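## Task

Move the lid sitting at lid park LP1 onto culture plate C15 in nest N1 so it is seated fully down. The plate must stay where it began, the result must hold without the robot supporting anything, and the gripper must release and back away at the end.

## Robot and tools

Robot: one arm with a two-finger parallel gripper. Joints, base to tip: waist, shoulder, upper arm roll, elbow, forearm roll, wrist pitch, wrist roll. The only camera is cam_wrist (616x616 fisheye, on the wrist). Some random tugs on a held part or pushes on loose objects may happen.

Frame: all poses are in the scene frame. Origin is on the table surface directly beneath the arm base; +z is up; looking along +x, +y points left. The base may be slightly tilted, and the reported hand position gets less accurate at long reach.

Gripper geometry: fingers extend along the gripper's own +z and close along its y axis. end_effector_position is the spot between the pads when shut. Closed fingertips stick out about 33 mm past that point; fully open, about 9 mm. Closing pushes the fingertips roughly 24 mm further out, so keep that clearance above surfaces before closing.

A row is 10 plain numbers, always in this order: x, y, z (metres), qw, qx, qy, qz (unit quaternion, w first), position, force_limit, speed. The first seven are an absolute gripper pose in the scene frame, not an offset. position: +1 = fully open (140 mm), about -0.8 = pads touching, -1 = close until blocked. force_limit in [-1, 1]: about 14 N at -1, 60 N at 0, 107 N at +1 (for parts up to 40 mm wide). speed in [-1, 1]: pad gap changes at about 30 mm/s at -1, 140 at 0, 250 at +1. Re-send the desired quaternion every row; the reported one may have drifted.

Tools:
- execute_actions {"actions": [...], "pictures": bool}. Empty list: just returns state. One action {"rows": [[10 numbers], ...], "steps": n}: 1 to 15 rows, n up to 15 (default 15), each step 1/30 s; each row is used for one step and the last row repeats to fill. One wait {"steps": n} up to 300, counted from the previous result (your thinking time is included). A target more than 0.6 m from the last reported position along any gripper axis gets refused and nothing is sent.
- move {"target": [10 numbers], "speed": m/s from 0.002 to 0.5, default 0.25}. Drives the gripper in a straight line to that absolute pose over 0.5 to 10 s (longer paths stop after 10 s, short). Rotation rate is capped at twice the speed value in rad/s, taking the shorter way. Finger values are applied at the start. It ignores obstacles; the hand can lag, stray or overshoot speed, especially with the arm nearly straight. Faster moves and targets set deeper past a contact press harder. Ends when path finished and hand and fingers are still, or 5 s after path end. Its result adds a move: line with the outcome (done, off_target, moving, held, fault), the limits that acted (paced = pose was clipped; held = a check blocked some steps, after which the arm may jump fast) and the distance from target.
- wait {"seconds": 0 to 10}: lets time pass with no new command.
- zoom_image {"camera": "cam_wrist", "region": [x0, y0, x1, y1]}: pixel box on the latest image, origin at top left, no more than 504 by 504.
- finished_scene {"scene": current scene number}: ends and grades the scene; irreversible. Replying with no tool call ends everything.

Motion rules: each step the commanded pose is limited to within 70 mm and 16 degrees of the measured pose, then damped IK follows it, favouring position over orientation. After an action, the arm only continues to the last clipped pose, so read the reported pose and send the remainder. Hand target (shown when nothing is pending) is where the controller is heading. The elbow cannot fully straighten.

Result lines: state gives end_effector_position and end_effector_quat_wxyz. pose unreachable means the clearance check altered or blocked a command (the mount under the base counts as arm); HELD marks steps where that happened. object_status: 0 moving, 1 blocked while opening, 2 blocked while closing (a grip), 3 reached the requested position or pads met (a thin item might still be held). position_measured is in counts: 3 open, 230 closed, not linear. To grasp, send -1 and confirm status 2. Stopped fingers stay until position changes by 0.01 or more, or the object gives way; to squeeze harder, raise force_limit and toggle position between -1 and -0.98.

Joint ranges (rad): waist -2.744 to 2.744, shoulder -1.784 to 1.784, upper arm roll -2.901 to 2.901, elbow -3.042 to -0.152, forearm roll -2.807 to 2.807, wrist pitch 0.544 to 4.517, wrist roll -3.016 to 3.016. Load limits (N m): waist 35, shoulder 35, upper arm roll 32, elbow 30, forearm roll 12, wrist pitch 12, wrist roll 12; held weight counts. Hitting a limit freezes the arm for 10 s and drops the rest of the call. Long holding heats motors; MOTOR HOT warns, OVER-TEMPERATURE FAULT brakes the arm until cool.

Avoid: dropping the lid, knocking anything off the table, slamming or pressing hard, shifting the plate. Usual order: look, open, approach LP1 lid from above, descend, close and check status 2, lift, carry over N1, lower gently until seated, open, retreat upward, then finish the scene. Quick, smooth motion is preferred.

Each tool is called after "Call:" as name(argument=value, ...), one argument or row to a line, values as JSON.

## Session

Call:
execute_actions(
  actions=[],
)

Scene clock: 0.00 s of 6000.00 s.
end_effector_position=(+0.4618, -0.0178, +0.1336) position_measured=3 object_status=3 end_effector_quat_wxyz=(-0.295, +0.706, -0.641, -0.066)
Joint positions: [-0.229 -0.155 -0.11  -2.611  0.898  2.36  -1.108]
Joint velocities: [-0.001 -0.001  0.001  0.     0.    -0.     0.001]
Hand target: +0.462, -0.018, +0.134; -0.295, +0.705, -0.641, -0.066

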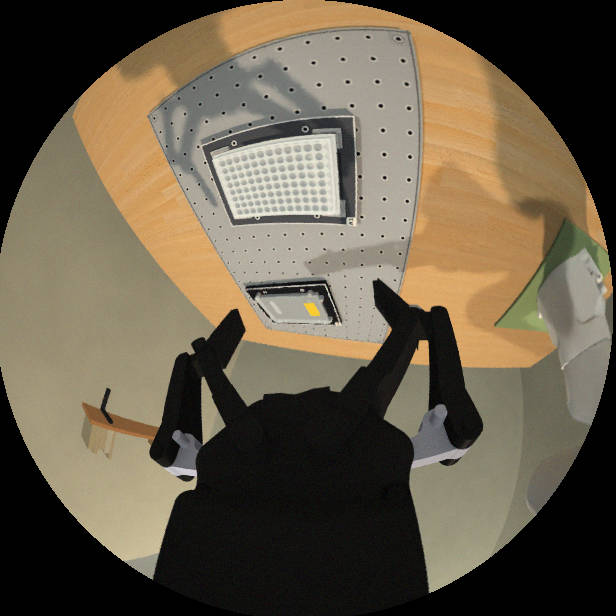

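Call:
move(
  target=[0.5, -0.03, 0.33, 0, 0, 1, 0, 1, 0, 0],
  speed=0.2,
)

Scene clock: 6.43 s of 6000.00 s.
end_effector_position=(+0.5013, -0.0266, +0.3310) position_measured=3 object_status=3 end_effector_quat_wxyz=(+0.008, -0.011, +1.000, +0.002)
Joint positions: [-1.361 -0.502  1.069 -2.002  0.45   1.739  1.14 ]
Joint velocities: [ 0.     0.001 -0.     0.001  0.001 -0.008  0.024]
Hand target: +0.501, -0.024, +0.331; +0.007, -0.004, +1.000, +0.004
Off the commanded pose: 0.004 m, 2 deg.
move: off_target

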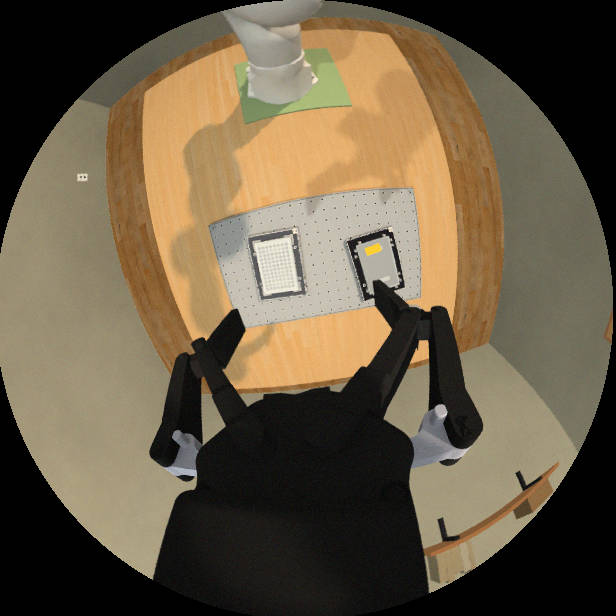

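Call:
zoom_image(
  camera="cam_wrist",
  region=[200, 170, 460, 340],
)

Region (200, 170, 460, 340) of cam_wrist's 616x616 image, scaled by 1.938, with more detail than that image has; it fills the top 330 rows of this view, and the rest is white.

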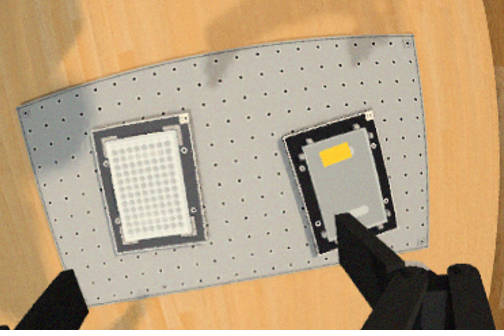

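Call:
move(
  target=[0.546, 0.15, 0.17, 0, -0.0436, 0.999, 0, 1, 0, 0],
  speed=0.2,
)

Scene clock: 20.13 s of 6000.00 s.
end_effector_position=(+0.5410, +0.1531, +0.1708) position_measured=3 object_status=3 end_effector_quat_wxyz=(-0.003, -0.048, +0.999, +0.003)
Joint positions: [-1.574 -0.591  1.68  -2.04   0.664  2.005  1.293]
Joint velocities: [ 0.    -0.007  0.     0.003  0.011  0.001  0.009]
Hand target: +0.543, +0.155, +0.171; +0.000, -0.044, +0.999, +0.004
Off the commanded pose: 0.006 m, 1 deg.
After step 90, 8.90 s passed at rest.
move: off_target

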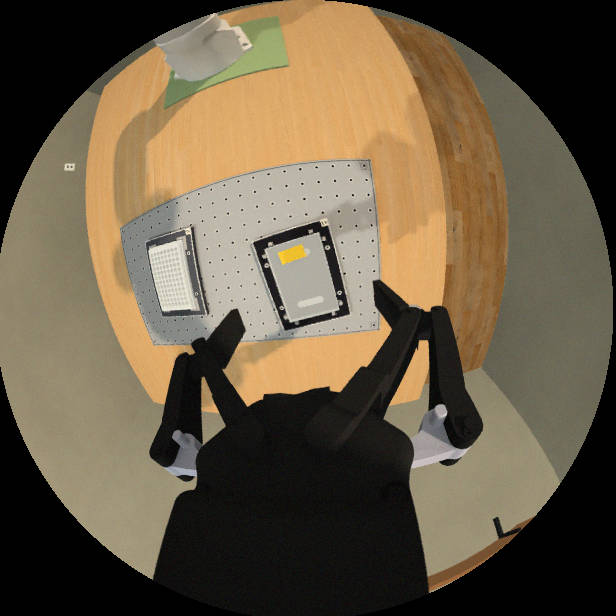

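Call:
zoom_image(
  camera="cam_wrist",
  region=[220, 190, 400, 340],
)

Region (220, 190, 400, 340) of cam_wrist's 616x616 image, scaled by 2.800, with more detail than that image has.

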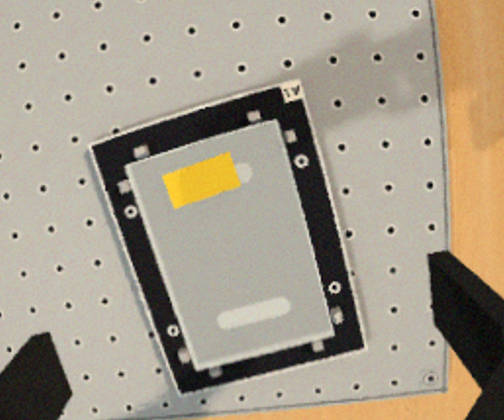

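Call:
move(
  target=[0.5578, 0.1482, 0.1, 0, -0.0854, 0.9963, 0, 1, 0, 0],
  speed=0.1,
)

Scene clock: 41.77 s of 6000.00 s.
end_effector_position=(+0.5558, +0.1483, +0.0997) position_measured=3 object_status=3 end_effector_quat_wxyz=(-0.003, -0.078, +0.997, -0.000)
Joint positions: [-1.764 -0.637  1.909 -2.048  0.73   2.139  1.192]
Joint velocities: [-0.005  0.006  0.007  0.001 -0.     0.015 -0.02 ]
Hand target: +0.558, +0.149, +0.101; +0.001, -0.085, +0.996, +0.001
Off the commanded pose: 0.002 m, 1 deg.
After step 90, 17.33 s passed at rest.
move: done

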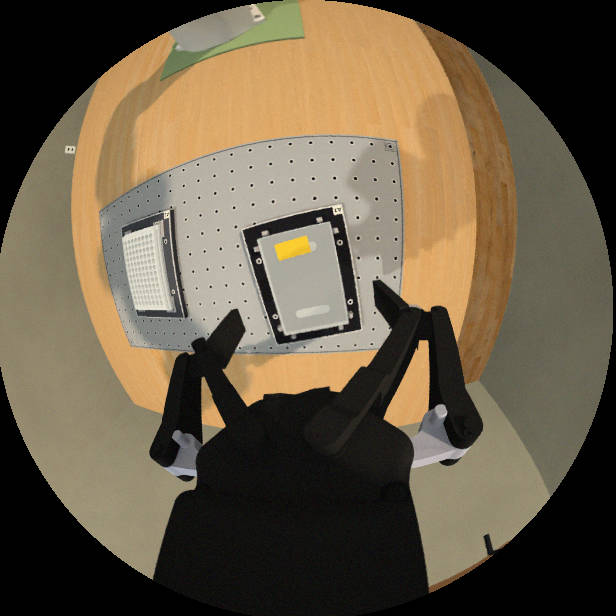

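Call:
execute_actions(
  actions=[],
)

Scene clock: 53.83 s of 6000.00 s.
end_effector_position=(+0.5566, +0.1484, +0.0999) position_measured=3 object_status=3 end_effector_quat_wxyz=(-0.001, -0.082, +0.997, +0.000)
Joint positions: [-1.765 -0.636  1.91  -2.048  0.73   2.142  1.186]
Joint velocities: [ 0.001  0.    -0.     0.     0.001 -0.001 -0.001]
Hand target: +0.558, +0.149, +0.101; +0.001, -0.085, +0.996, +0.001
Off the commanded pose: 0.001 m, 0 deg.
Steps of this call (steps 1 to 90: nothing new was sent; then 9.07 s passed at rest). Readings (end_effector_position | what the end effector reports):
1: (+0.5559, +0.1483, +0.0998) | position_measured=3 object_status=3
2: (+0.5560, +0.1483, +0.0998) | position_measured=3 object_status=3
4: (+0.5562, +0.1484, +0.0998) | position_measured=3 object_status=3
8: (+0.5564, +0.1484, +0.0999) | position_measured=3 object_status=3
90: the state above

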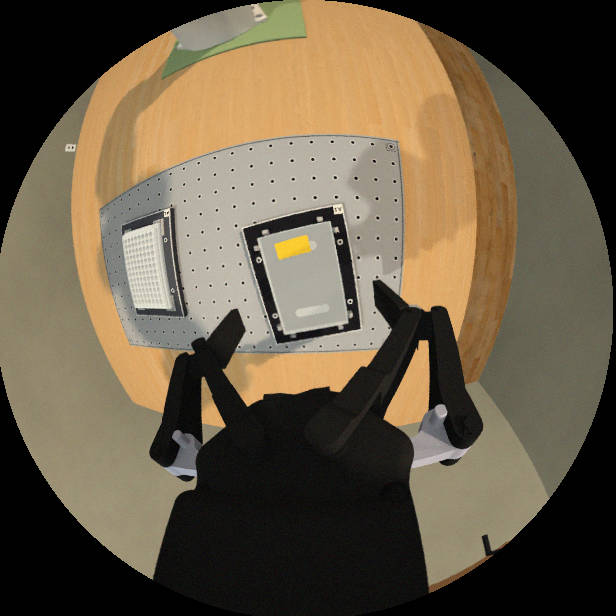

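Call:
zoom_image(
  camera="cam_wrist",
  region=[220, 180, 400, 350],
)

Region (220, 180, 400, 350) of cam_wrist's 616x616 image, scaled by 2.800, with more detail than that image has.

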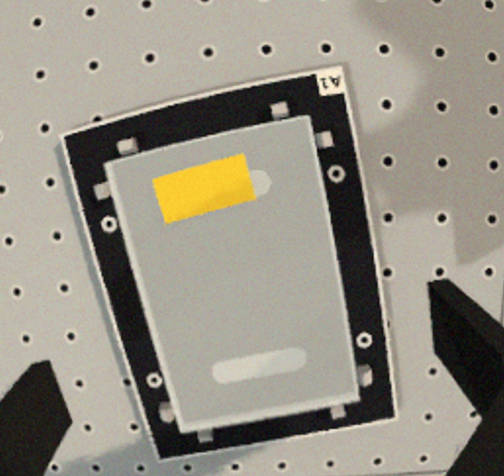

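Call:
move(
  target=[0.5562, 0.1479, 0.067, 0, -0.0854, 0.9963, 0, 1, -0.3, 0],
  speed=0.05,
)

Call:
zoom_image(
  camera="cam_wrist",
  region=[200, 180, 420, 380],
)

Scene clock: 58.83 s of 6000.00 s.
end_effector_position=(+0.5553, +0.1481, +0.0675) position_measured=3 object_status=3 end_effector_quat_wxyz=(-0.002, -0.083, +0.997, -0.001)
Joint positions: [-1.819 -0.664  1.991 -2.064  0.769  2.2    1.163]
Joint velocities: [-0.006 -0.     0.005 -0.001  0.001  0.015 -0.007]
Hand target: +0.556, +0.148, +0.067; +0.000, -0.085, +0.996, +0.000
Off the commanded pose: 0.001 m, 0 deg.
After step 90, 0.93 s passed at rest.
move: done

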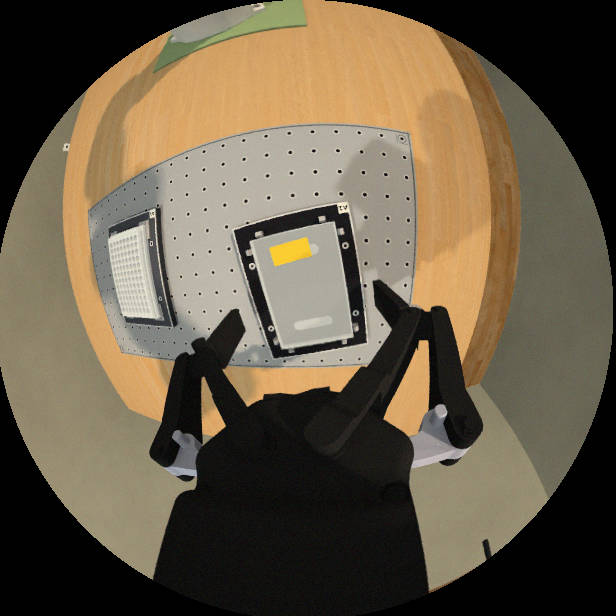

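Region (200, 180, 420, 380) of cam_wrist's 616x616 image, scaled by 2.291, with more detail than that image has; it fills the top 458 rows of this view, and the rest is white.

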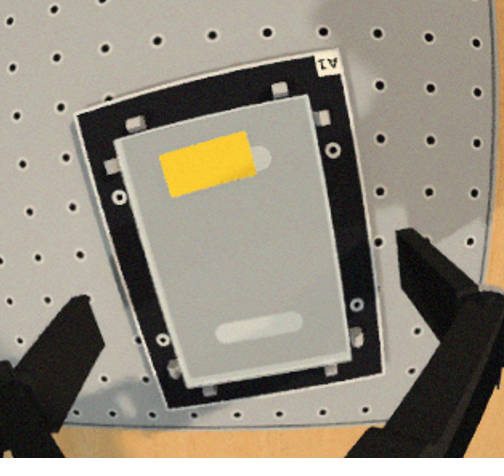

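Call:
execute_actions(
  actions=[
    {"rows": [[0.5562, 0.1479, 0.066, 0, -0.0854, 0.9963, 0, -1, -0.3, -0.5]], "steps": 15},
  ],
  pictures=false,
)

Scene clock: 72.67 s of 6000.00 s.
end_effector_position=(+0.5559, +0.1477, +0.0665) position_measured=66 object_status=0 end_effector_quat_wxyz=(-0.001, -0.084, +0.996, -0.001)
Joint positions: [-1.822 -0.664  1.994 -2.064  0.769  2.205  1.16 ]
Joint velocities: [-0.002  0.003  0.     0.    -0.     0.002  0.   ]
Hand target: +0.556, +0.148, +0.066; +0.000, -0.085, +0.996, +0.000
Off the commanded pose: 0.001 m, 0 deg.
Steps of this call (steps 1 to 90: nothing new was sent; then 10.33 s passed at rest; steps 91 to 105: all 15 steps of this action). Readings (end_effector_position | what the end effector reports):
91: (+0.5559, +0.1480, +0.0674) | position_measured=3 object_status=0
92: (+0.5559, +0.1479, +0.0672) | position_measured=6 object_status=0
94: (+0.5558, +0.1478, +0.0669) | position_measured=16 object_status=0
98: (+0.5558, +0.1477, +0.0666) | position_measured=34 object_status=0
105: the state above

Call:
execute_actions(
  actions=[
    {"steps": 15},
  ],
)

Scene clock: 73.63 s of 6000.00 s.
end_effector_position=(+0.5556, +0.1508, +0.0679) position_measured=103 object_status=2 end_effector_quat_wxyz=(-0.001, -0.086, +0.996, +0.002)
Joint positions: [-1.82  -0.658  1.995 -2.064  0.771  2.204  1.158]
Joint velocities: [ 0.    -0.    -0.    -0.001 -0.    -0.    -0.001]
Hand target: +0.556, +0.148, +0.066; +0.000, -0.085, +0.996, +0.000
Off the commanded pose: 0.004 m, 0 deg.
Steps of this call (steps 1 to 29: nothing new was sent). Readings (end_effector_position | what the end effector reports):
1: (+0.5559, +0.1477, +0.0665) | position_measured=71 object_status=0
2: (+0.5559, +0.1477, +0.0665) | position_measured=76 object_status=0
4: (+0.5559, +0.1478, +0.0665) | position_measured=85 object_status=0
8: (+0.5556, +0.1508, +0.0679) | position_measured=103 object_status=0
29: the state above

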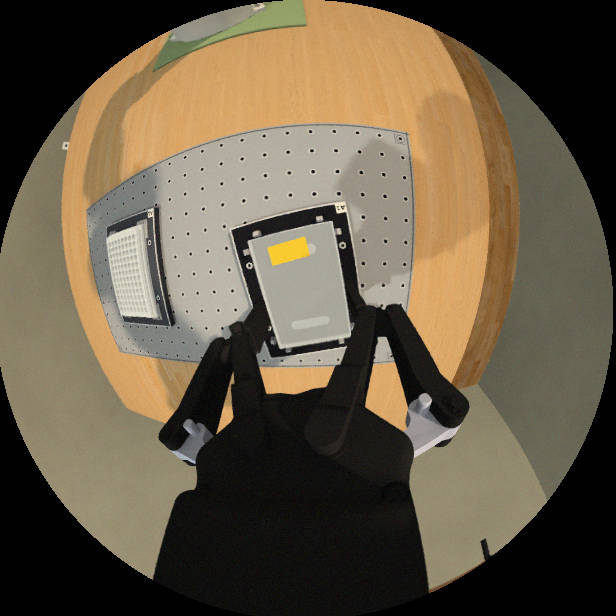

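Call:
move(
  target=[0.5556, 0.1508, 0.16, 0, -0.0854, 0.9963, 0, -0.98, 0.3, -0.5],
  speed=0.1,
)

Scene clock: 76.23 s of 6000.00 s.
end_effector_position=(+0.5562, +0.1499, +0.1593) position_measured=106 object_status=2 end_effector_quat_wxyz=(+0.002, -0.089, +0.996, +0.001)
Joint positions: [-1.665 -0.576  1.773 -2.013  0.646  2.046  1.221]
Joint velocities: [ 0.001 -0.008 -0.003  0.002 -0.001 -0.013  0.007]
Hand target: +0.555, +0.150, +0.160; -0.000, -0.086, +0.996, -0.001
Off the commanded pose: 0.001 m, 0 deg.
move: done

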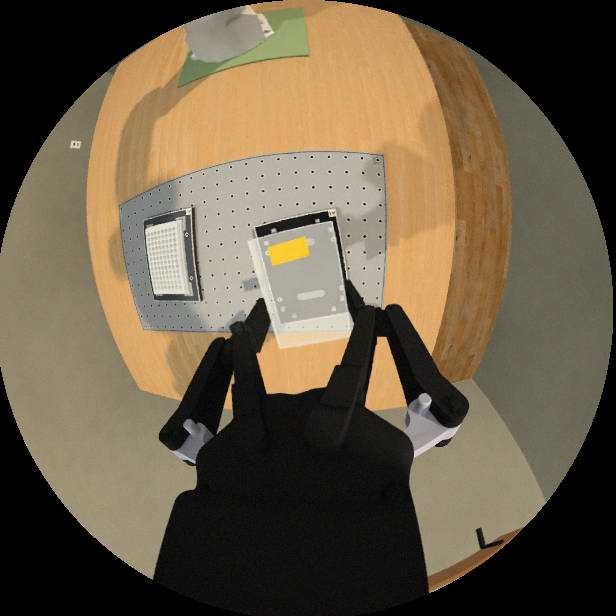

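Lid lifted. Move above the nest.

Call:
move(
  target=[0.50, -0.10, 0.15, 0, 0.013, 0.9999, 0, -0.98, 0.3, -0.5],
  speed=0.2,
)

Scene clock: 79.37 s of 6000.00 s.
end_effector_position=(+0.5047, -0.1033, +0.1496) position_measured=106 object_status=2 end_effector_quat_wxyz=(+0.002, +0.022, +1.000, -0.002)
Joint positions: [-1.82  -0.437  1.546 -2.254  0.534  2.173  1.03 ]
Joint velocities: [ 0.001  0.001  0.    -0.001 -0.006  0.006 -0.021]
Hand target: +0.505, -0.104, +0.149; +0.002, +0.014, +1.000, -0.004
Off the commanded pose: 0.006 m, 1 deg.
move: off_target

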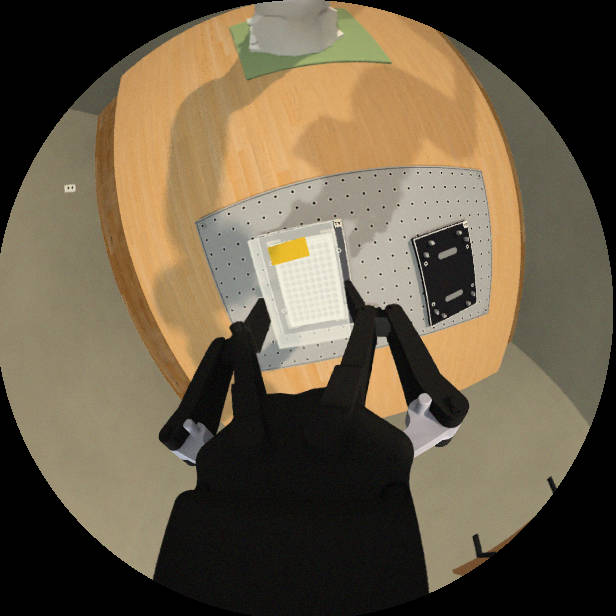

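Call:
move(
  target=[0.50, -0.10, 0.115, 0, 0.013, 0.9999, 0, -0.98, 0.3, -0.5],
  speed=0.05,
)

Call:
zoom_image(
  camera="cam_wrist",
  region=[200, 180, 420, 380],
)

Scene clock: 82.33 s of 6000.00 s.
end_effector_position=(+0.4994, -0.0995, +0.1159) position_measured=106 object_status=2 end_effector_quat_wxyz=(-0.002, +0.016, +1.000, -0.000)
Joint positions: [-1.904 -0.424  1.664 -2.295  0.552  2.251  1.012]
Joint velocities: [-0.004  0.01   0.006  0.     0.001  0.017 -0.002]
Hand target: +0.500, -0.100, +0.115; +0.001, +0.013, +1.000, +0.000
Off the commanded pose: 0.001 m, 0 deg.
move: done

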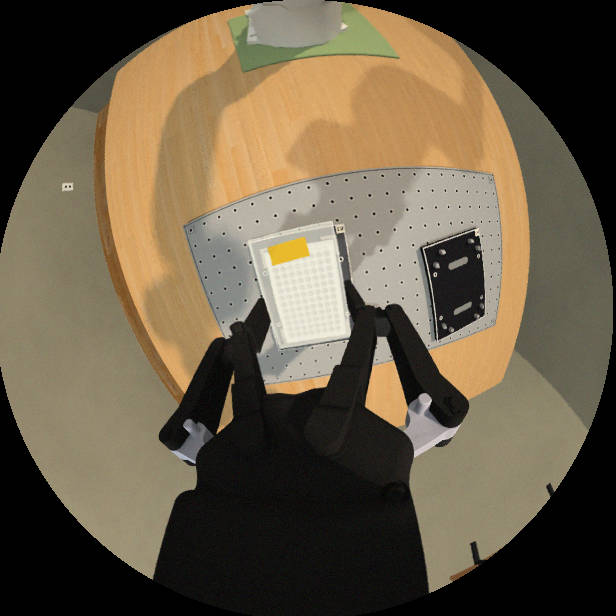

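Region (200, 180, 420, 380) of cam_wrist's 616x616 image, scaled by 2.291, with more detail than that image has; it fills the top 458 rows of this view, and the rest is white.

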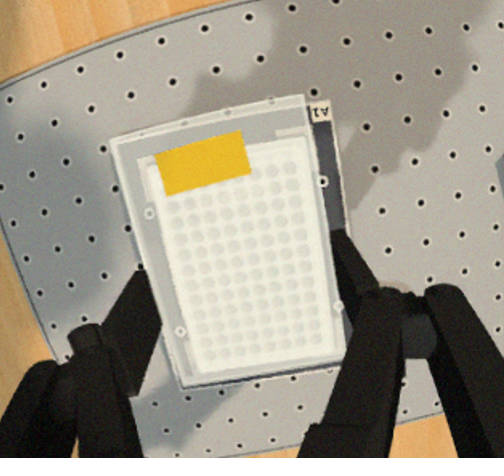

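Call:
move(
  target=[0.50, -0.098, 0.092, 0, 0.013, 0.9999, 0, -0.98, 0.3, -0.5],
  speed=0.03,
)

Call:
zoom_image(
  camera="cam_wrist",
  region=[210, 180, 410, 360],
)

Scene clock: 87.40 s of 6000.00 s.
end_effector_position=(+0.4993, -0.0975, +0.0928) position_measured=106 object_status=2 end_effector_quat_wxyz=(-0.002, +0.015, +1.000, -0.000)
Joint positions: [-1.989 -0.423  1.771 -2.311  0.572  2.306  1.005]
Joint velocities: [-0.01   0.003  0.013 -0.001  0.     0.018 -0.002]
Hand target: +0.500, -0.098, +0.092; +0.000, +0.013, +1.000, +0.000
Off the commanded pose: 0.001 m, 0 deg.
After step 90, 0.97 s passed at rest.
move: done

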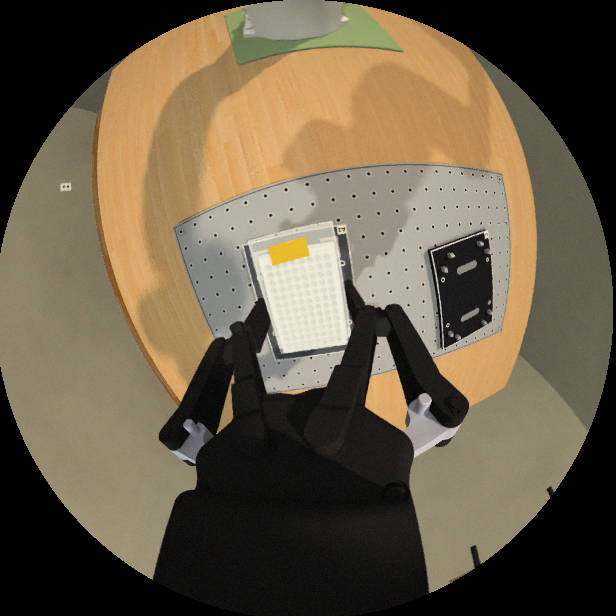

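Region (210, 180, 410, 360) of cam_wrist's 616x616 image, scaled by 2.520, with more detail than that image has; it fills the top 454 rows of this view, and the rest is white.

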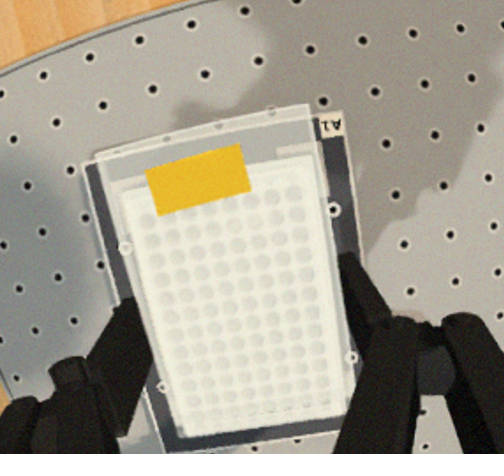

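Call:
move(
  target=[0.518, -0.0985, 0.092, 0, 0.013, 0.9999, 0, -0.98, 0.3, -0.5],
  speed=0.03,
)

Call:
zoom_image(
  camera="cam_wrist",
  region=[210, 180, 410, 360],
)

Scene clock: 111.53 s of 6000.00 s.
end_effector_position=(+0.5180, -0.0997, +0.0926) position_measured=106 object_status=2 end_effector_quat_wxyz=(+0.001, +0.012, +1.000, -0.002)
Joint positions: [-2.083 -0.442  1.858 -2.254  0.576  2.299  1.004]
Joint velocities: [-0.014  0.001  0.013  0.003 -0.    -0.005  0.001]
Hand target: +0.518, -0.098, +0.092; +0.000, +0.013, +1.000, +0.000
Off the commanded pose: 0.001 m, 0 deg.
After step 90, 20.27 s passed at rest.
move: done

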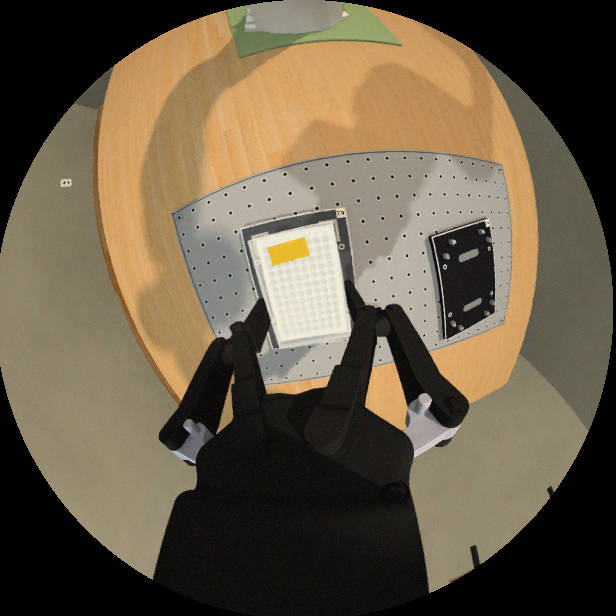

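Region (210, 180, 410, 360) of cam_wrist's 616x616 image, scaled by 2.520, with more detail than that image has; it fills the top 454 rows of this view, and the rest is white.

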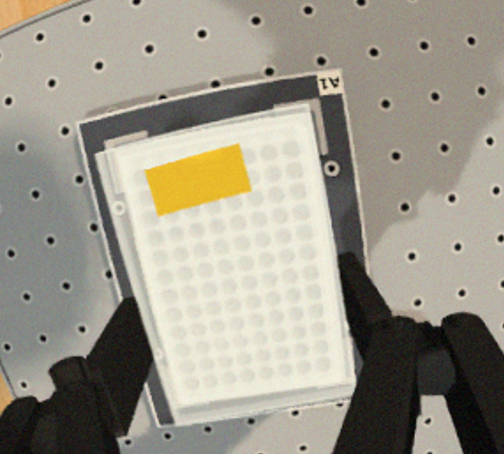

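Call:
move(
  target=[0.5205, -0.0985, 0.083, 0, 0.013, 0.9999, 0, -0.98, 0.3, -0.5],
  speed=0.02,
)

Call:
zoom_image(
  camera="cam_wrist",
  region=[210, 180, 410, 360],
)

Scene clock: 116.73 s of 6000.00 s.
end_effector_position=(+0.5195, -0.0993, +0.0839) position_measured=106 object_status=2 end_effector_quat_wxyz=(-0.001, +0.015, +1.000, -0.000)
Joint positions: [-2.129 -0.452  1.907 -2.246  0.587  2.307  1.004]
Joint velocities: [-0.011  0.001  0.022 -0.001  0.001  0.014  0.   ]
Hand target: +0.521, -0.098, +0.083; +0.000, +0.013, +1.000, +0.000
Off the commanded pose: 0.002 m, 0 deg.
After step 90, 1.43 s passed at rest.
move: done

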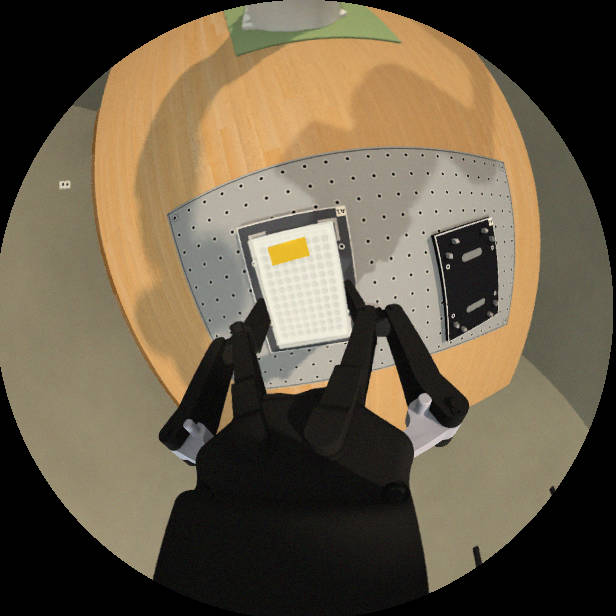

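Region (210, 180, 410, 360) of cam_wrist's 616x616 image, scaled by 2.520, with more detail than that image has; it fills the top 454 rows of this view, and the rest is white.

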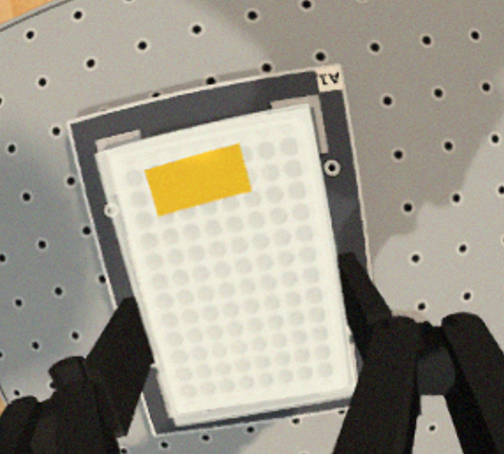

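Let me zoom on the two top corners to see the brackets.

Call:
zoom_image(
  camera="cam_wrist",
  region=[230, 200, 360, 270],
)

Region (230, 200, 360, 270) of cam_wrist's 616x616 image, scaled by 3.877, with more detail than that image has; it fills the top 271 rows of this view, and the rest is white.

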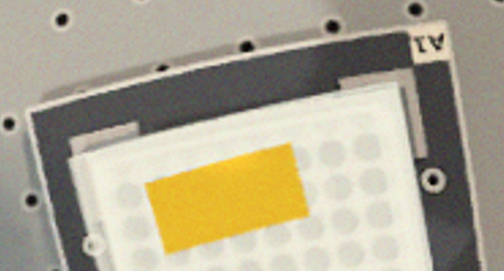

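Call:
move(
  target=[0.5205, -0.0978, 0.0725, 0, 0.013, 0.9999, 0, -0.98, 0.3, -0.5],
  speed=0.006,
)

Scene clock: 122.67 s of 6000.00 s.
end_effector_position=(+0.5214, -0.1004, +0.0792) position_measured=106 object_status=2 end_effector_quat_wxyz=(+0.000, +0.017, +1.000, +0.003)
Joint positions: [-2.166 -0.446  1.943 -2.244  0.588  2.321  1.004]
Joint velocities: [-0.004  0.003  0.004 -0.     0.    -0.001  0.001]
Hand target: +0.520, -0.098, +0.073; +0.000, +0.013, +1.000, +0.000
Off the commanded pose: 0.007 m, 1 deg.
After step 90, 0.83 s passed at rest.
move: off_target

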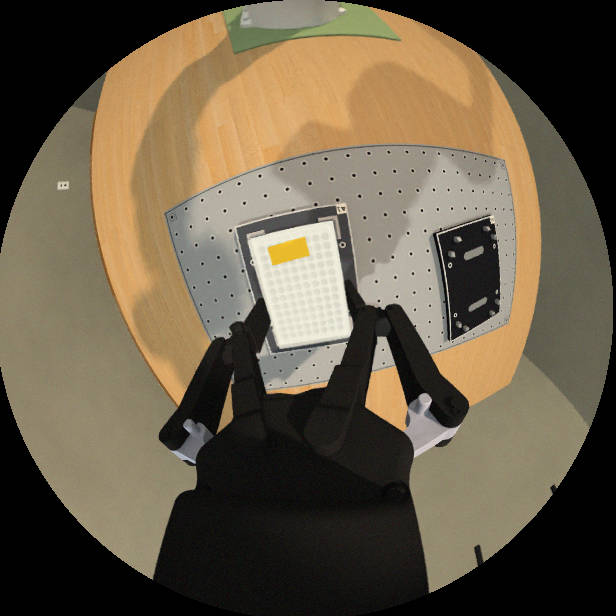

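Call:
zoom_image(
  camera="cam_wrist",
  region=[225, 195, 375, 355],
)

Region (225, 195, 375, 355) of cam_wrist's 616x616 image, scaled by 3.150, with more detail than that image has; it fills the left 472 columns of this view, and the rest is white.

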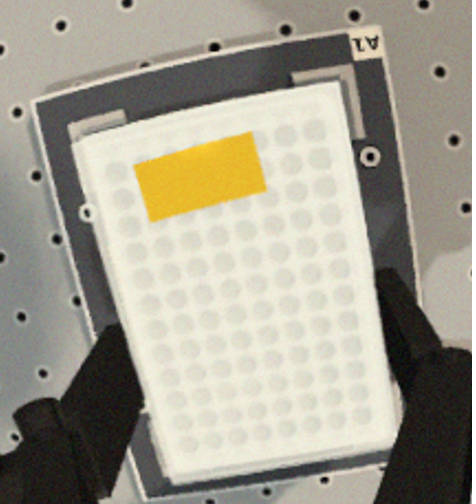

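Call:
move(
  target=[0.5205, -0.0968, 0.0835, 0, 0.013, 0.9999, 0, -0.98, 0.3, -0.5],
  speed=0.01,
)

Scene clock: 128.67 s of 6000.00 s.
end_effector_position=(+0.5218, -0.0995, +0.0838) position_measured=106 object_status=2 end_effector_quat_wxyz=(+0.002, +0.014, +1.000, -0.001)
Joint positions: [-2.136 -0.444  1.916 -2.247  0.582  2.32   1.006]
Joint velocities: [ 0.01  -0.    -0.008 -0.001 -0.001  0.     0.   ]
Hand target: +0.520, -0.097, +0.083; -0.000, +0.013, +1.000, +0.000
Off the commanded pose: 0.003 m, 0 deg.
After step 90, 2.20 s passed at rest.
move: done

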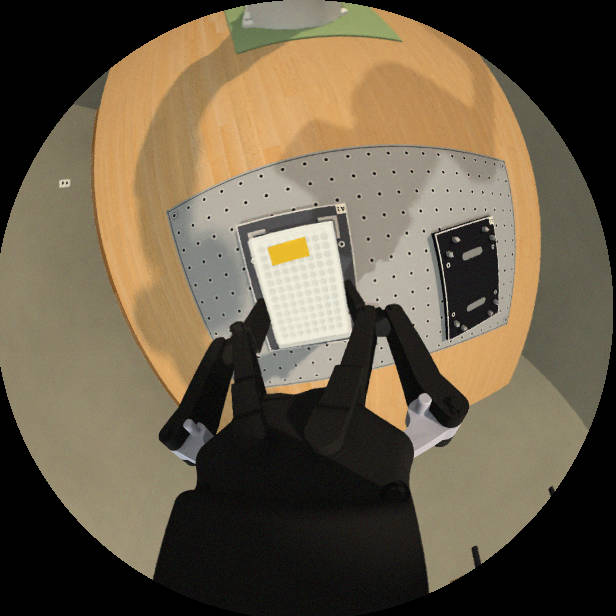

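Call:
execute_actions(
  actions=[
    {"rows": [[0.5182, -0.0958, 0.0835, 0.001, 0.013, 0.9999, 0, -0.98, 0.3, -0.5]], "steps": 15},
  ],
  pictures=false,
)

Scene clock: 130.83 s of 6000.00 s.
end_effector_position=(+0.5198, -0.0990, +0.0846) position_measured=106 object_status=2 end_effector_quat_wxyz=(+0.003, +0.014, +1.000, -0.001)
Joint positions: [-2.12  -0.441  1.902 -2.256  0.581  2.323  1.007]
Joint velocities: [ 0.001 -0.    -0.002 -0.    -0.     0.     0.   ]
Hand target: +0.518, -0.096, +0.083; +0.001, +0.013, +1.000, +0.000
Off the commanded pose: 0.004 m, 0 deg.
Steps of this call (steps 1 to 50: nothing new was sent; steps 51 to 65: all 15 steps of this action). Readings (end_effector_position | what the end effector reports):
51: (+0.5212, -0.0993, +0.0840) | position_measured=106 object_status=2
52: (+0.5204, -0.0992, +0.0839) | position_measured=106 object_status=2
54: (+0.5199, -0.0991, +0.0842) | position_measured=106 object_status=2
58: (+0.5199, -0.0990, +0.0845) | position_measured=106 object_status=2
65: the state above

Call:
execute_actions(
  actions=[
    {"rows": [[0.5182, -0.0948, 0.0835, 0.001, 0.013, 0.9999, 0, -0.98, 0.3, -0.5]], "steps": 15},
  ],
  pictures=false,
)

Scene clock: 132.53 s of 6000.00 s.
end_effector_position=(+0.5198, -0.0989, +0.0849) position_measured=106 object_status=2 end_effector_quat_wxyz=(+0.003, +0.014, +1.000, -0.002)
Joint positions: [-2.117 -0.441  1.899 -2.257  0.581  2.323  1.008]
Joint velocities: [-0.     0.001  0.001 -0.     0.    -0.    -0.001]
Hand target: +0.518, -0.095, +0.083; +0.001, +0.013, +1.000, +0.000
Off the commanded pose: 0.005 m, 0 deg.
Steps of this call (steps 1 to 36: nothing new was sent; steps 37 to 51: all 15 steps of this action). Readings (end_effector_position | what the end effector reports):
37: (+0.5198, -0.0990, +0.0847) | position_measured=106 object_status=2
38: (+0.5198, -0.0989, +0.0847) | position_measured=106 object_status=2
40: (+0.5198, -0.0989, +0.0848) | position_measured=106 object_status=2
44: (+0.5198, -0.0989, +0.0849) | position_measured=106 object_status=2
51: the state above

Call:
move(
  target=[0.519, -0.0962, 0.0725, 0, 0.013, 0.9999, 0, -0.98, 0.3, -0.5],
  speed=0.006,
)

Scene clock: 137.00 s of 6000.00 s.
end_effector_position=(+0.5211, -0.1003, +0.0793) position_measured=106 object_status=2 end_effector_quat_wxyz=(+0.003, +0.016, +1.000, +0.001)
Joint positions: [-2.161 -0.439  1.941 -2.251  0.582  2.332  1.008]
Joint velocities: [-0.003  0.002  0.002  0.    -0.     0.     0.   ]
Hand target: +0.519, -0.096, +0.073; +0.000, +0.013, +1.000, -0.000
Off the commanded pose: 0.008 m, 1 deg.
move: off_target

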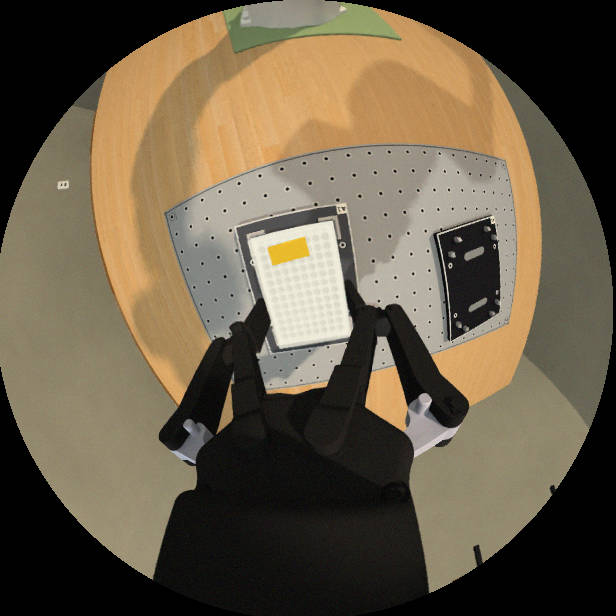

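Call:
zoom_image(
  camera="cam_wrist",
  region=[225, 195, 375, 355],
)

Region (225, 195, 375, 355) of cam_wrist's 616x616 image, scaled by 3.150, with more detail than that image has; it fills the left 472 columns of this view, and the rest is white.

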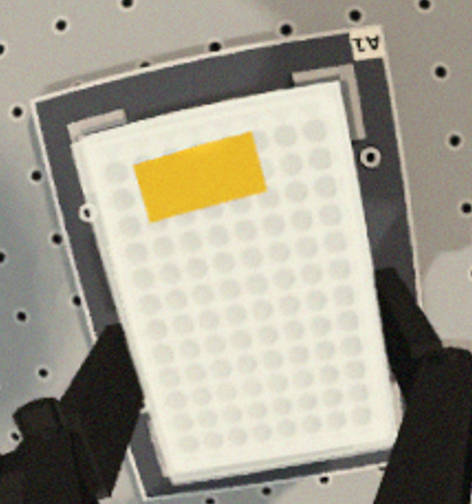

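Call:
execute_actions(
  actions=[
    {"rows": [[0.519, -0.0962, 0.082, 0.001, 0.013, 0.9999, 0, -0.98, 0.3, -0.5],[0.519, -0.0962, 0.085, 0.001, 0.013, 0.9999, 0, -0.98, 0.3, -0.5],[0.519, -0.0962, 0.088, 0.001, 0.013, 0.9999, 0, -0.98, 0.3, -0.5],[0.519, -0.0962, 0.091, 0.001, 0.013, 0.9999, 0, -0.98, 0.3, -0.5]], "steps": 15},
  ],
  pictures=false,
)

Scene clock: 157.03 s of 6000.00 s.
end_effector_position=(+0.5212, -0.0982, +0.0916) position_measured=106 object_status=2 end_effector_quat_wxyz=(+0.005, +0.012, +1.000, -0.001)
Joint positions: [-2.107 -0.421  1.887 -2.254  0.556  2.318  1.02 ]
Joint velocities: [ 0.012 -0.    -0.012  0.001  0.    -0.011  0.007]
Hand target: +0.519, -0.096, +0.091; +0.001, +0.013, +1.000, +0.000
Off the commanded pose: 0.003 m, 0 deg.
Steps of this call (steps 1 to 90: nothing new was sent; then 16.53 s passed at rest; steps 91 to 105: all 15 steps of this action). Readings (end_effector_position | what the end effector reports):
91: (+0.5210, -0.1000, +0.0802) | position_measured=106 object_status=2
92: (+0.5209, -0.0997, +0.0815) | position_measured=106 object_status=2
94: (+0.5212, -0.0994, +0.0854) | position_measured=106 object_status=2
98: (+0.5215, -0.0987, +0.0903) | position_measured=106 object_status=2
105: the state above

Call:
execute_actions(
  actions=[
    {"rows": [[0.519, -0.0962, 0.091, 0.001, 0.013, 0.9999, 0, -0.98, 0.3, -0.5]], "steps": 15},
  ],
)

Scene clock: 158.60 s of 6000.00 s.
end_effector_position=(+0.5207, -0.0981, +0.0916) position_measured=106 object_status=2 end_effector_quat_wxyz=(+0.004, +0.013, +1.000, -0.001)
Joint positions: [-2.105 -0.421  1.886 -2.254  0.556  2.317  1.022]
Joint velocities: [-0.    -0.     0.001  0.     0.001 -0.001 -0.001]
Hand target: +0.519, -0.096, +0.091; +0.001, +0.013, +1.000, -0.000
Off the commanded pose: 0.003 m, 0 deg.
Steps of this call (steps 1 to 32: nothing new was sent; steps 33 to 47: all 15 steps of this action). Readings (end_effector_position | what the end effector reports):
33: (+0.5208, -0.0981, +0.0916) | position_measured=106 object_status=2
34: (+0.5207, -0.0981, +0.0916) | position_measured=106 object_status=2
36: (+0.5207, -0.0981, +0.0916) | position_measured=106 object_status=2
40: (+0.5207, -0.0981, +0.0916) | position_measured=106 object_status=2
47: the state above

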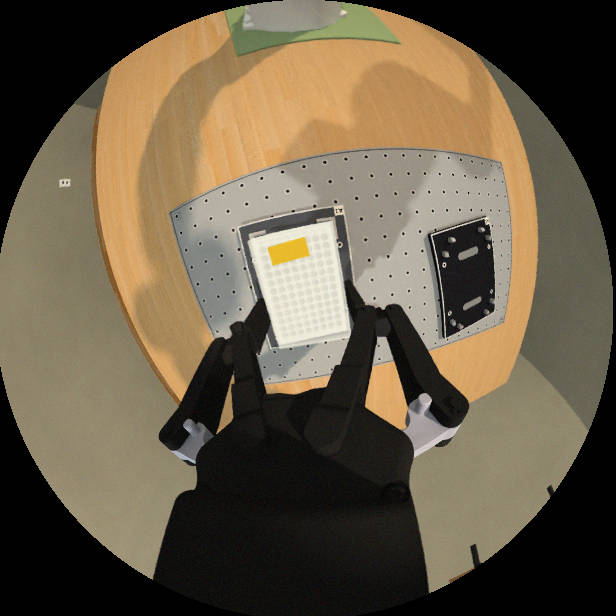

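Call:
execute_actions(
  actions=[
    {"rows": [[0.5185, -0.0962, 0.090, 0.001, 0.013, 0.9999, 0, -0.98, 0.3, -0.5],[0.5185, -0.0962, 0.089, 0.001, 0.013, 0.9999, 0, -0.98, 0.3, -0.5],[0.5185, -0.0962, 0.088, 0.001, 0.013, 0.9999, 0, -0.98, 0.3, -0.5],[0.5185, -0.0962, 0.087, 0.001, 0.013, 0.9999, 0, -0.98, 0.3, -0.5],[0.5185, -0.0962, 0.086, 0.001, 0.013, 0.9999, 0, -0.98, 0.3, -0.5],[0.5185, -0.0962, 0.085, 0.001, 0.013, 0.9999, 0, -0.98, 0.3, -0.5],[0.5185, -0.0962, 0.084, 0.001, 0.013, 0.9999, 0, -0.98, 0.3, -0.5],[0.5185, -0.0962, 0.083, 0.001, 0.013, 0.9999, 0, -0.98, 0.3, -0.5]], "steps": 15},
  ],
  pictures=false,
)

Scene clock: 162.87 s of 6000.00 s.
end_effector_position=(+0.5193, -0.0990, +0.0849) position_measured=106 object_status=2 end_effector_quat_wxyz=(+0.002, +0.015, +1.000, -0.002)
Joint positions: [-2.128 -0.429  1.911 -2.256  0.562  2.326  1.022]
Joint velocities: [-0.015  0.001  0.016 -0.003  0.001  0.011  0.001]
Hand target: +0.519, -0.096, +0.083; +0.001, +0.013, +1.000, -0.000
Off the commanded pose: 0.003 m, 0 deg.
Steps of this call (steps 1 to 90: nothing new was sent; then 0.77 s passed at rest; steps 91 to 105: all 15 steps of this action). Readings (end_effector_position | what the end effector reports):
91: (+0.5206, -0.0981, +0.0915) | position_measured=106 object_status=2
92: (+0.5206, -0.0982, +0.0914) | position_measured=106 object_status=2
94: (+0.5200, -0.0983, +0.0904) | position_measured=106 object_status=2
98: (+0.5191, -0.0987, +0.0870) | position_measured=106 object_status=2
105: the state above

Call:
execute_actions(
  actions=[
    {"rows": [[0.5185, -0.0962, 0.083, 0.001, 0.013, 0.9999, 0, -0.98, 0.3, -0.5]], "steps": 12},
  ],
)

Call:
zoom_image(
  camera="cam_wrist",
  region=[225, 195, 375, 355],
)

Scene clock: 164.77 s of 6000.00 s.
end_effector_position=(+0.5194, -0.0991, +0.0845) position_measured=106 object_status=2 end_effector_quat_wxyz=(+0.002, +0.015, +1.000, -0.002)
Joint positions: [-2.13  -0.429  1.913 -2.257  0.562  2.327  1.022]
Joint velocities: [-0.002  0.002  0.001 -0.     0.     0.001 -0.001]
Hand target: +0.518, -0.096, +0.083; +0.001, +0.013, +1.000, -0.000
Off the commanded pose: 0.003 m, 0 deg.
Steps of this call (steps 1 to 45: nothing new was sent; steps 46 to 57: all 12 steps of this action). Readings (end_effector_position | what the end effector reports):
46: (+0.5194, -0.0991, +0.0846) | position_measured=106 object_status=2
47: (+0.5194, -0.0991, +0.0845) | position_measured=106 object_status=2
49: (+0.5194, -0.0991, +0.0845) | position_measured=106 object_status=2
53: (+0.5194, -0.0991, +0.0845) | position_measured=106 object_status=2
57: the state above

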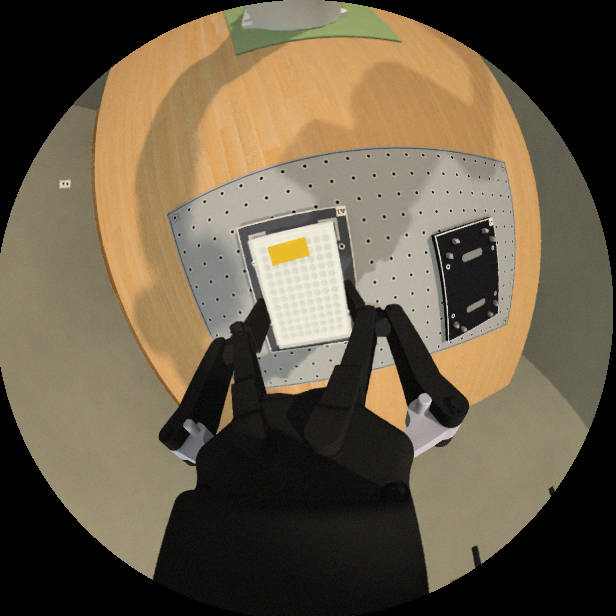

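Region (225, 195, 375, 355) of cam_wrist's 616x616 image, scaled by 3.150, with more detail than that image has; it fills the left 472 columns of this view, and the rest is white.

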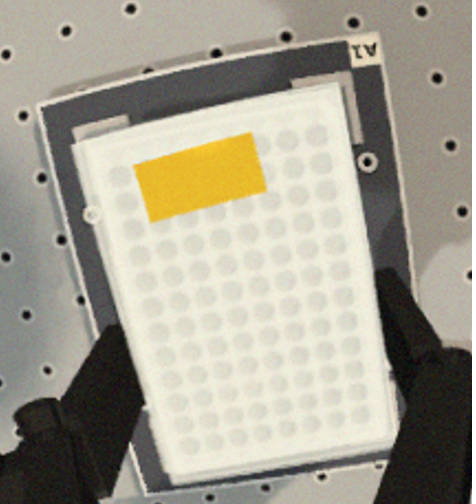

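Call:
zoom_image(
  camera="cam_wrist",
  region=[255, 300, 365, 360],
)

Region (255, 300, 365, 360) of cam_wrist's 616x616 image, scaled by 4.582, with more detail than that image has; it fills the top 275 rows of this view, and the rest is white.

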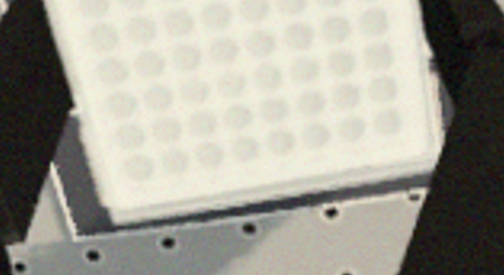

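Call:
execute_actions(
  actions=[
    {"rows": [[0.5195, -0.0962, 0.083, 0.001, 0.013, 0.9999, 0, -0.98, 0.3, -0.5],[0.5205, -0.0962, 0.083, 0.001, 0.013, 0.9999, 0, -0.98, 0.3, -0.5],[0.5215, -0.0962, 0.083, 0.001, 0.013, 0.9999, 0, -0.98, 0.3, -0.5]], "steps": 15},
  ],
)

Call:
zoom_image(
  camera="cam_wrist",
  region=[225, 195, 375, 355],
)

Scene clock: 195.97 s of 6000.00 s.
end_effector_position=(+0.5206, -0.0995, +0.0831) position_measured=106 object_status=2 end_effector_quat_wxyz=(+0.001, +0.015, +1.000, -0.002)
Joint positions: [-2.144 -0.431  1.928 -2.251  0.562  2.328  1.022]
Joint velocities: [-0.004  0.001  0.003  0.     0.001 -0.001 -0.001]
Hand target: +0.521, -0.096, +0.083; +0.001, +0.013, +1.000, +0.000
Off the commanded pose: 0.003 m, 0 deg.
Steps of this call (steps 1 to 90: nothing new was sent; then 27.70 s passed at rest; steps 91 to 105: all 15 steps of this action). Readings (end_effector_position | what the end effector reports):
91: (+0.5194, -0.0991, +0.0843) | position_measured=106 object_status=2
92: (+0.5195, -0.0992, +0.0842) | position_measured=106 object_status=2
94: (+0.5203, -0.0993, +0.0838) | position_measured=106 object_status=2
98: (+0.5206, -0.0994, +0.0834) | position_measured=106 object_status=2
105: the state above

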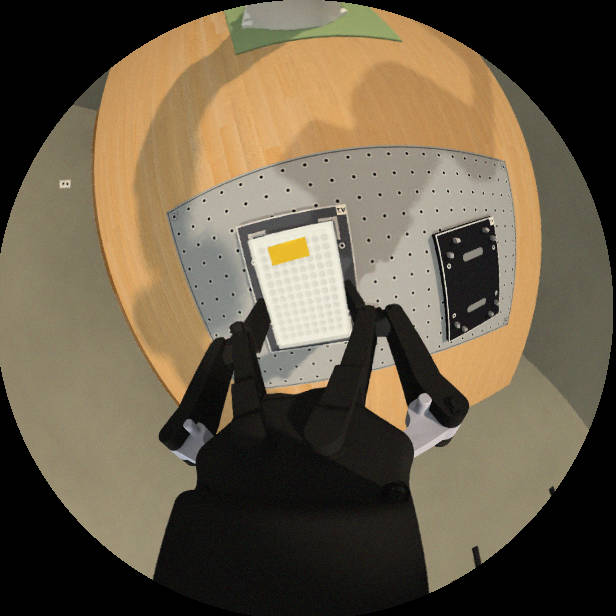

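Region (225, 195, 375, 355) of cam_wrist's 616x616 image, scaled by 3.150, with more detail than that image has; it fills the left 472 columns of this view, and the rest is white.

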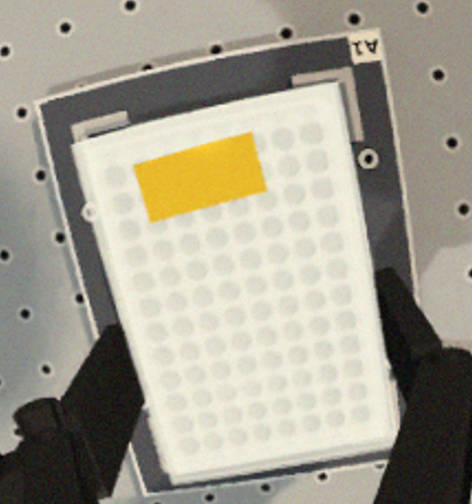

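Call:
execute_actions(
  actions=[
    {"rows": [[0.5235, -0.0955, 0.083, 0.001, 0.013, 0.9999, 0, -0.98, 0.3, -0.5],[0.5245, -0.0955, 0.083, 0.001, 0.013, 0.9999, 0, -0.98, 0.3, -0.5]], "steps": 12},
  ],
  pictures=false,
)

Scene clock: 200.17 s of 6000.00 s.
end_effector_position=(+0.5227, -0.0996, +0.0830) position_measured=106 object_status=2 end_effector_quat_wxyz=(+0.001, +0.014, +1.000, -0.002)
Joint positions: [-2.157 -0.435  1.939 -2.243  0.562  2.324  1.022]
Joint velocities: [-0.002 -0.     0.003  0.002 -0.001 -0.001  0.001]
Hand target: +0.524, -0.095, +0.083; +0.001, +0.013, +1.000, +0.000
Off the commanded pose: 0.004 m, 0 deg.
Steps of this call (steps 1 to 90: nothing new was sent; then 0.80 s passed at rest; steps 91 to 102: all 12 steps of this action). Readings (end_effector_position | what the end effector reports):
91: (+0.5211, -0.0995, +0.0831) | position_measured=106 object_status=2
92: (+0.5218, -0.0995, +0.0832) | position_measured=106 object_status=2
94: (+0.5227, -0.0995, +0.0832) | position_measured=106 object_status=2
98: (+0.5227, -0.0996, +0.0830) | position_measured=106 object_status=2
102: the state above

Call:
execute_actions(
  actions=[
    {"rows": [[0.5240, -0.0955, 0.0825, 0.001, 0.013, 0.9999, 0, -0.98, 0.3, -0.5],[0.5240, -0.0955, 0.082, 0.001, 0.013, 0.9999, 0, -0.98, 0.3, -0.5],[0.5240, -0.0955, 0.0815, 0.001, 0.013, 0.9999, 0, -0.98, 0.3, -0.5],[0.5240, -0.0955, 0.081, 0.001, 0.013, 0.9999, 0, -0.98, 0.3, -0.5],[0.5240, -0.0955, 0.0805, 0.001, 0.013, 0.9999, 0, -0.98, 0.3, -0.5],[0.5240, -0.0955, 0.080, 0.001, 0.013, 0.9999, 0, -0.98, 0.3, -0.5],[0.5240, -0.0955, 0.0795, 0.001, 0.013, 0.9999, 0, -0.98, 0.3, -0.5],[0.5240, -0.0955, 0.079, 0.001, 0.013, 0.9999, 0, -0.98, 0.3, -0.5],[0.5240, -0.0955, 0.0785, 0.001, 0.013, 0.9999, 0, -0.98, 0.3, -0.5],[0.5240, -0.0955, 0.078, 0.001, 0.013, 0.9999, 0, -0.98, 0.3, -0.5]], "steps": 15},
  ],
  pictures=false,
)

Scene clock: 203.90 s of 6000.00 s.
end_effector_position=(+0.5233, -0.0998, +0.0818) position_measured=106 object_status=2 end_effector_quat_wxyz=(+0.000, +0.015, +1.000, -0.001)
Joint positions: [-2.169 -0.434  1.95  -2.24   0.563  2.324  1.022]
Joint velocities: [-0.009  0.004  0.006 -0.     0.    -0.001 -0.   ]
Hand target: +0.524, -0.095, +0.078; +0.001, +0.013, +1.000, +0.000
Off the commanded pose: 0.006 m, 0 deg.
Steps of this call (steps 1 to 90: nothing new was sent; then 0.23 s passed at rest; steps 91 to 105: all 15 steps of this action). Readings (end_effector_position | what the end effector reports):
91: (+0.5228, -0.0996, +0.0830) | position_measured=106 object_status=2
92: (+0.5227, -0.0996, +0.0829) | position_measured=106 object_status=2
94: (+0.5227, -0.0996, +0.0827) | position_measured=106 object_status=2
98: (+0.5230, -0.0997, +0.0822) | position_measured=106 object_status=2
105: the state above


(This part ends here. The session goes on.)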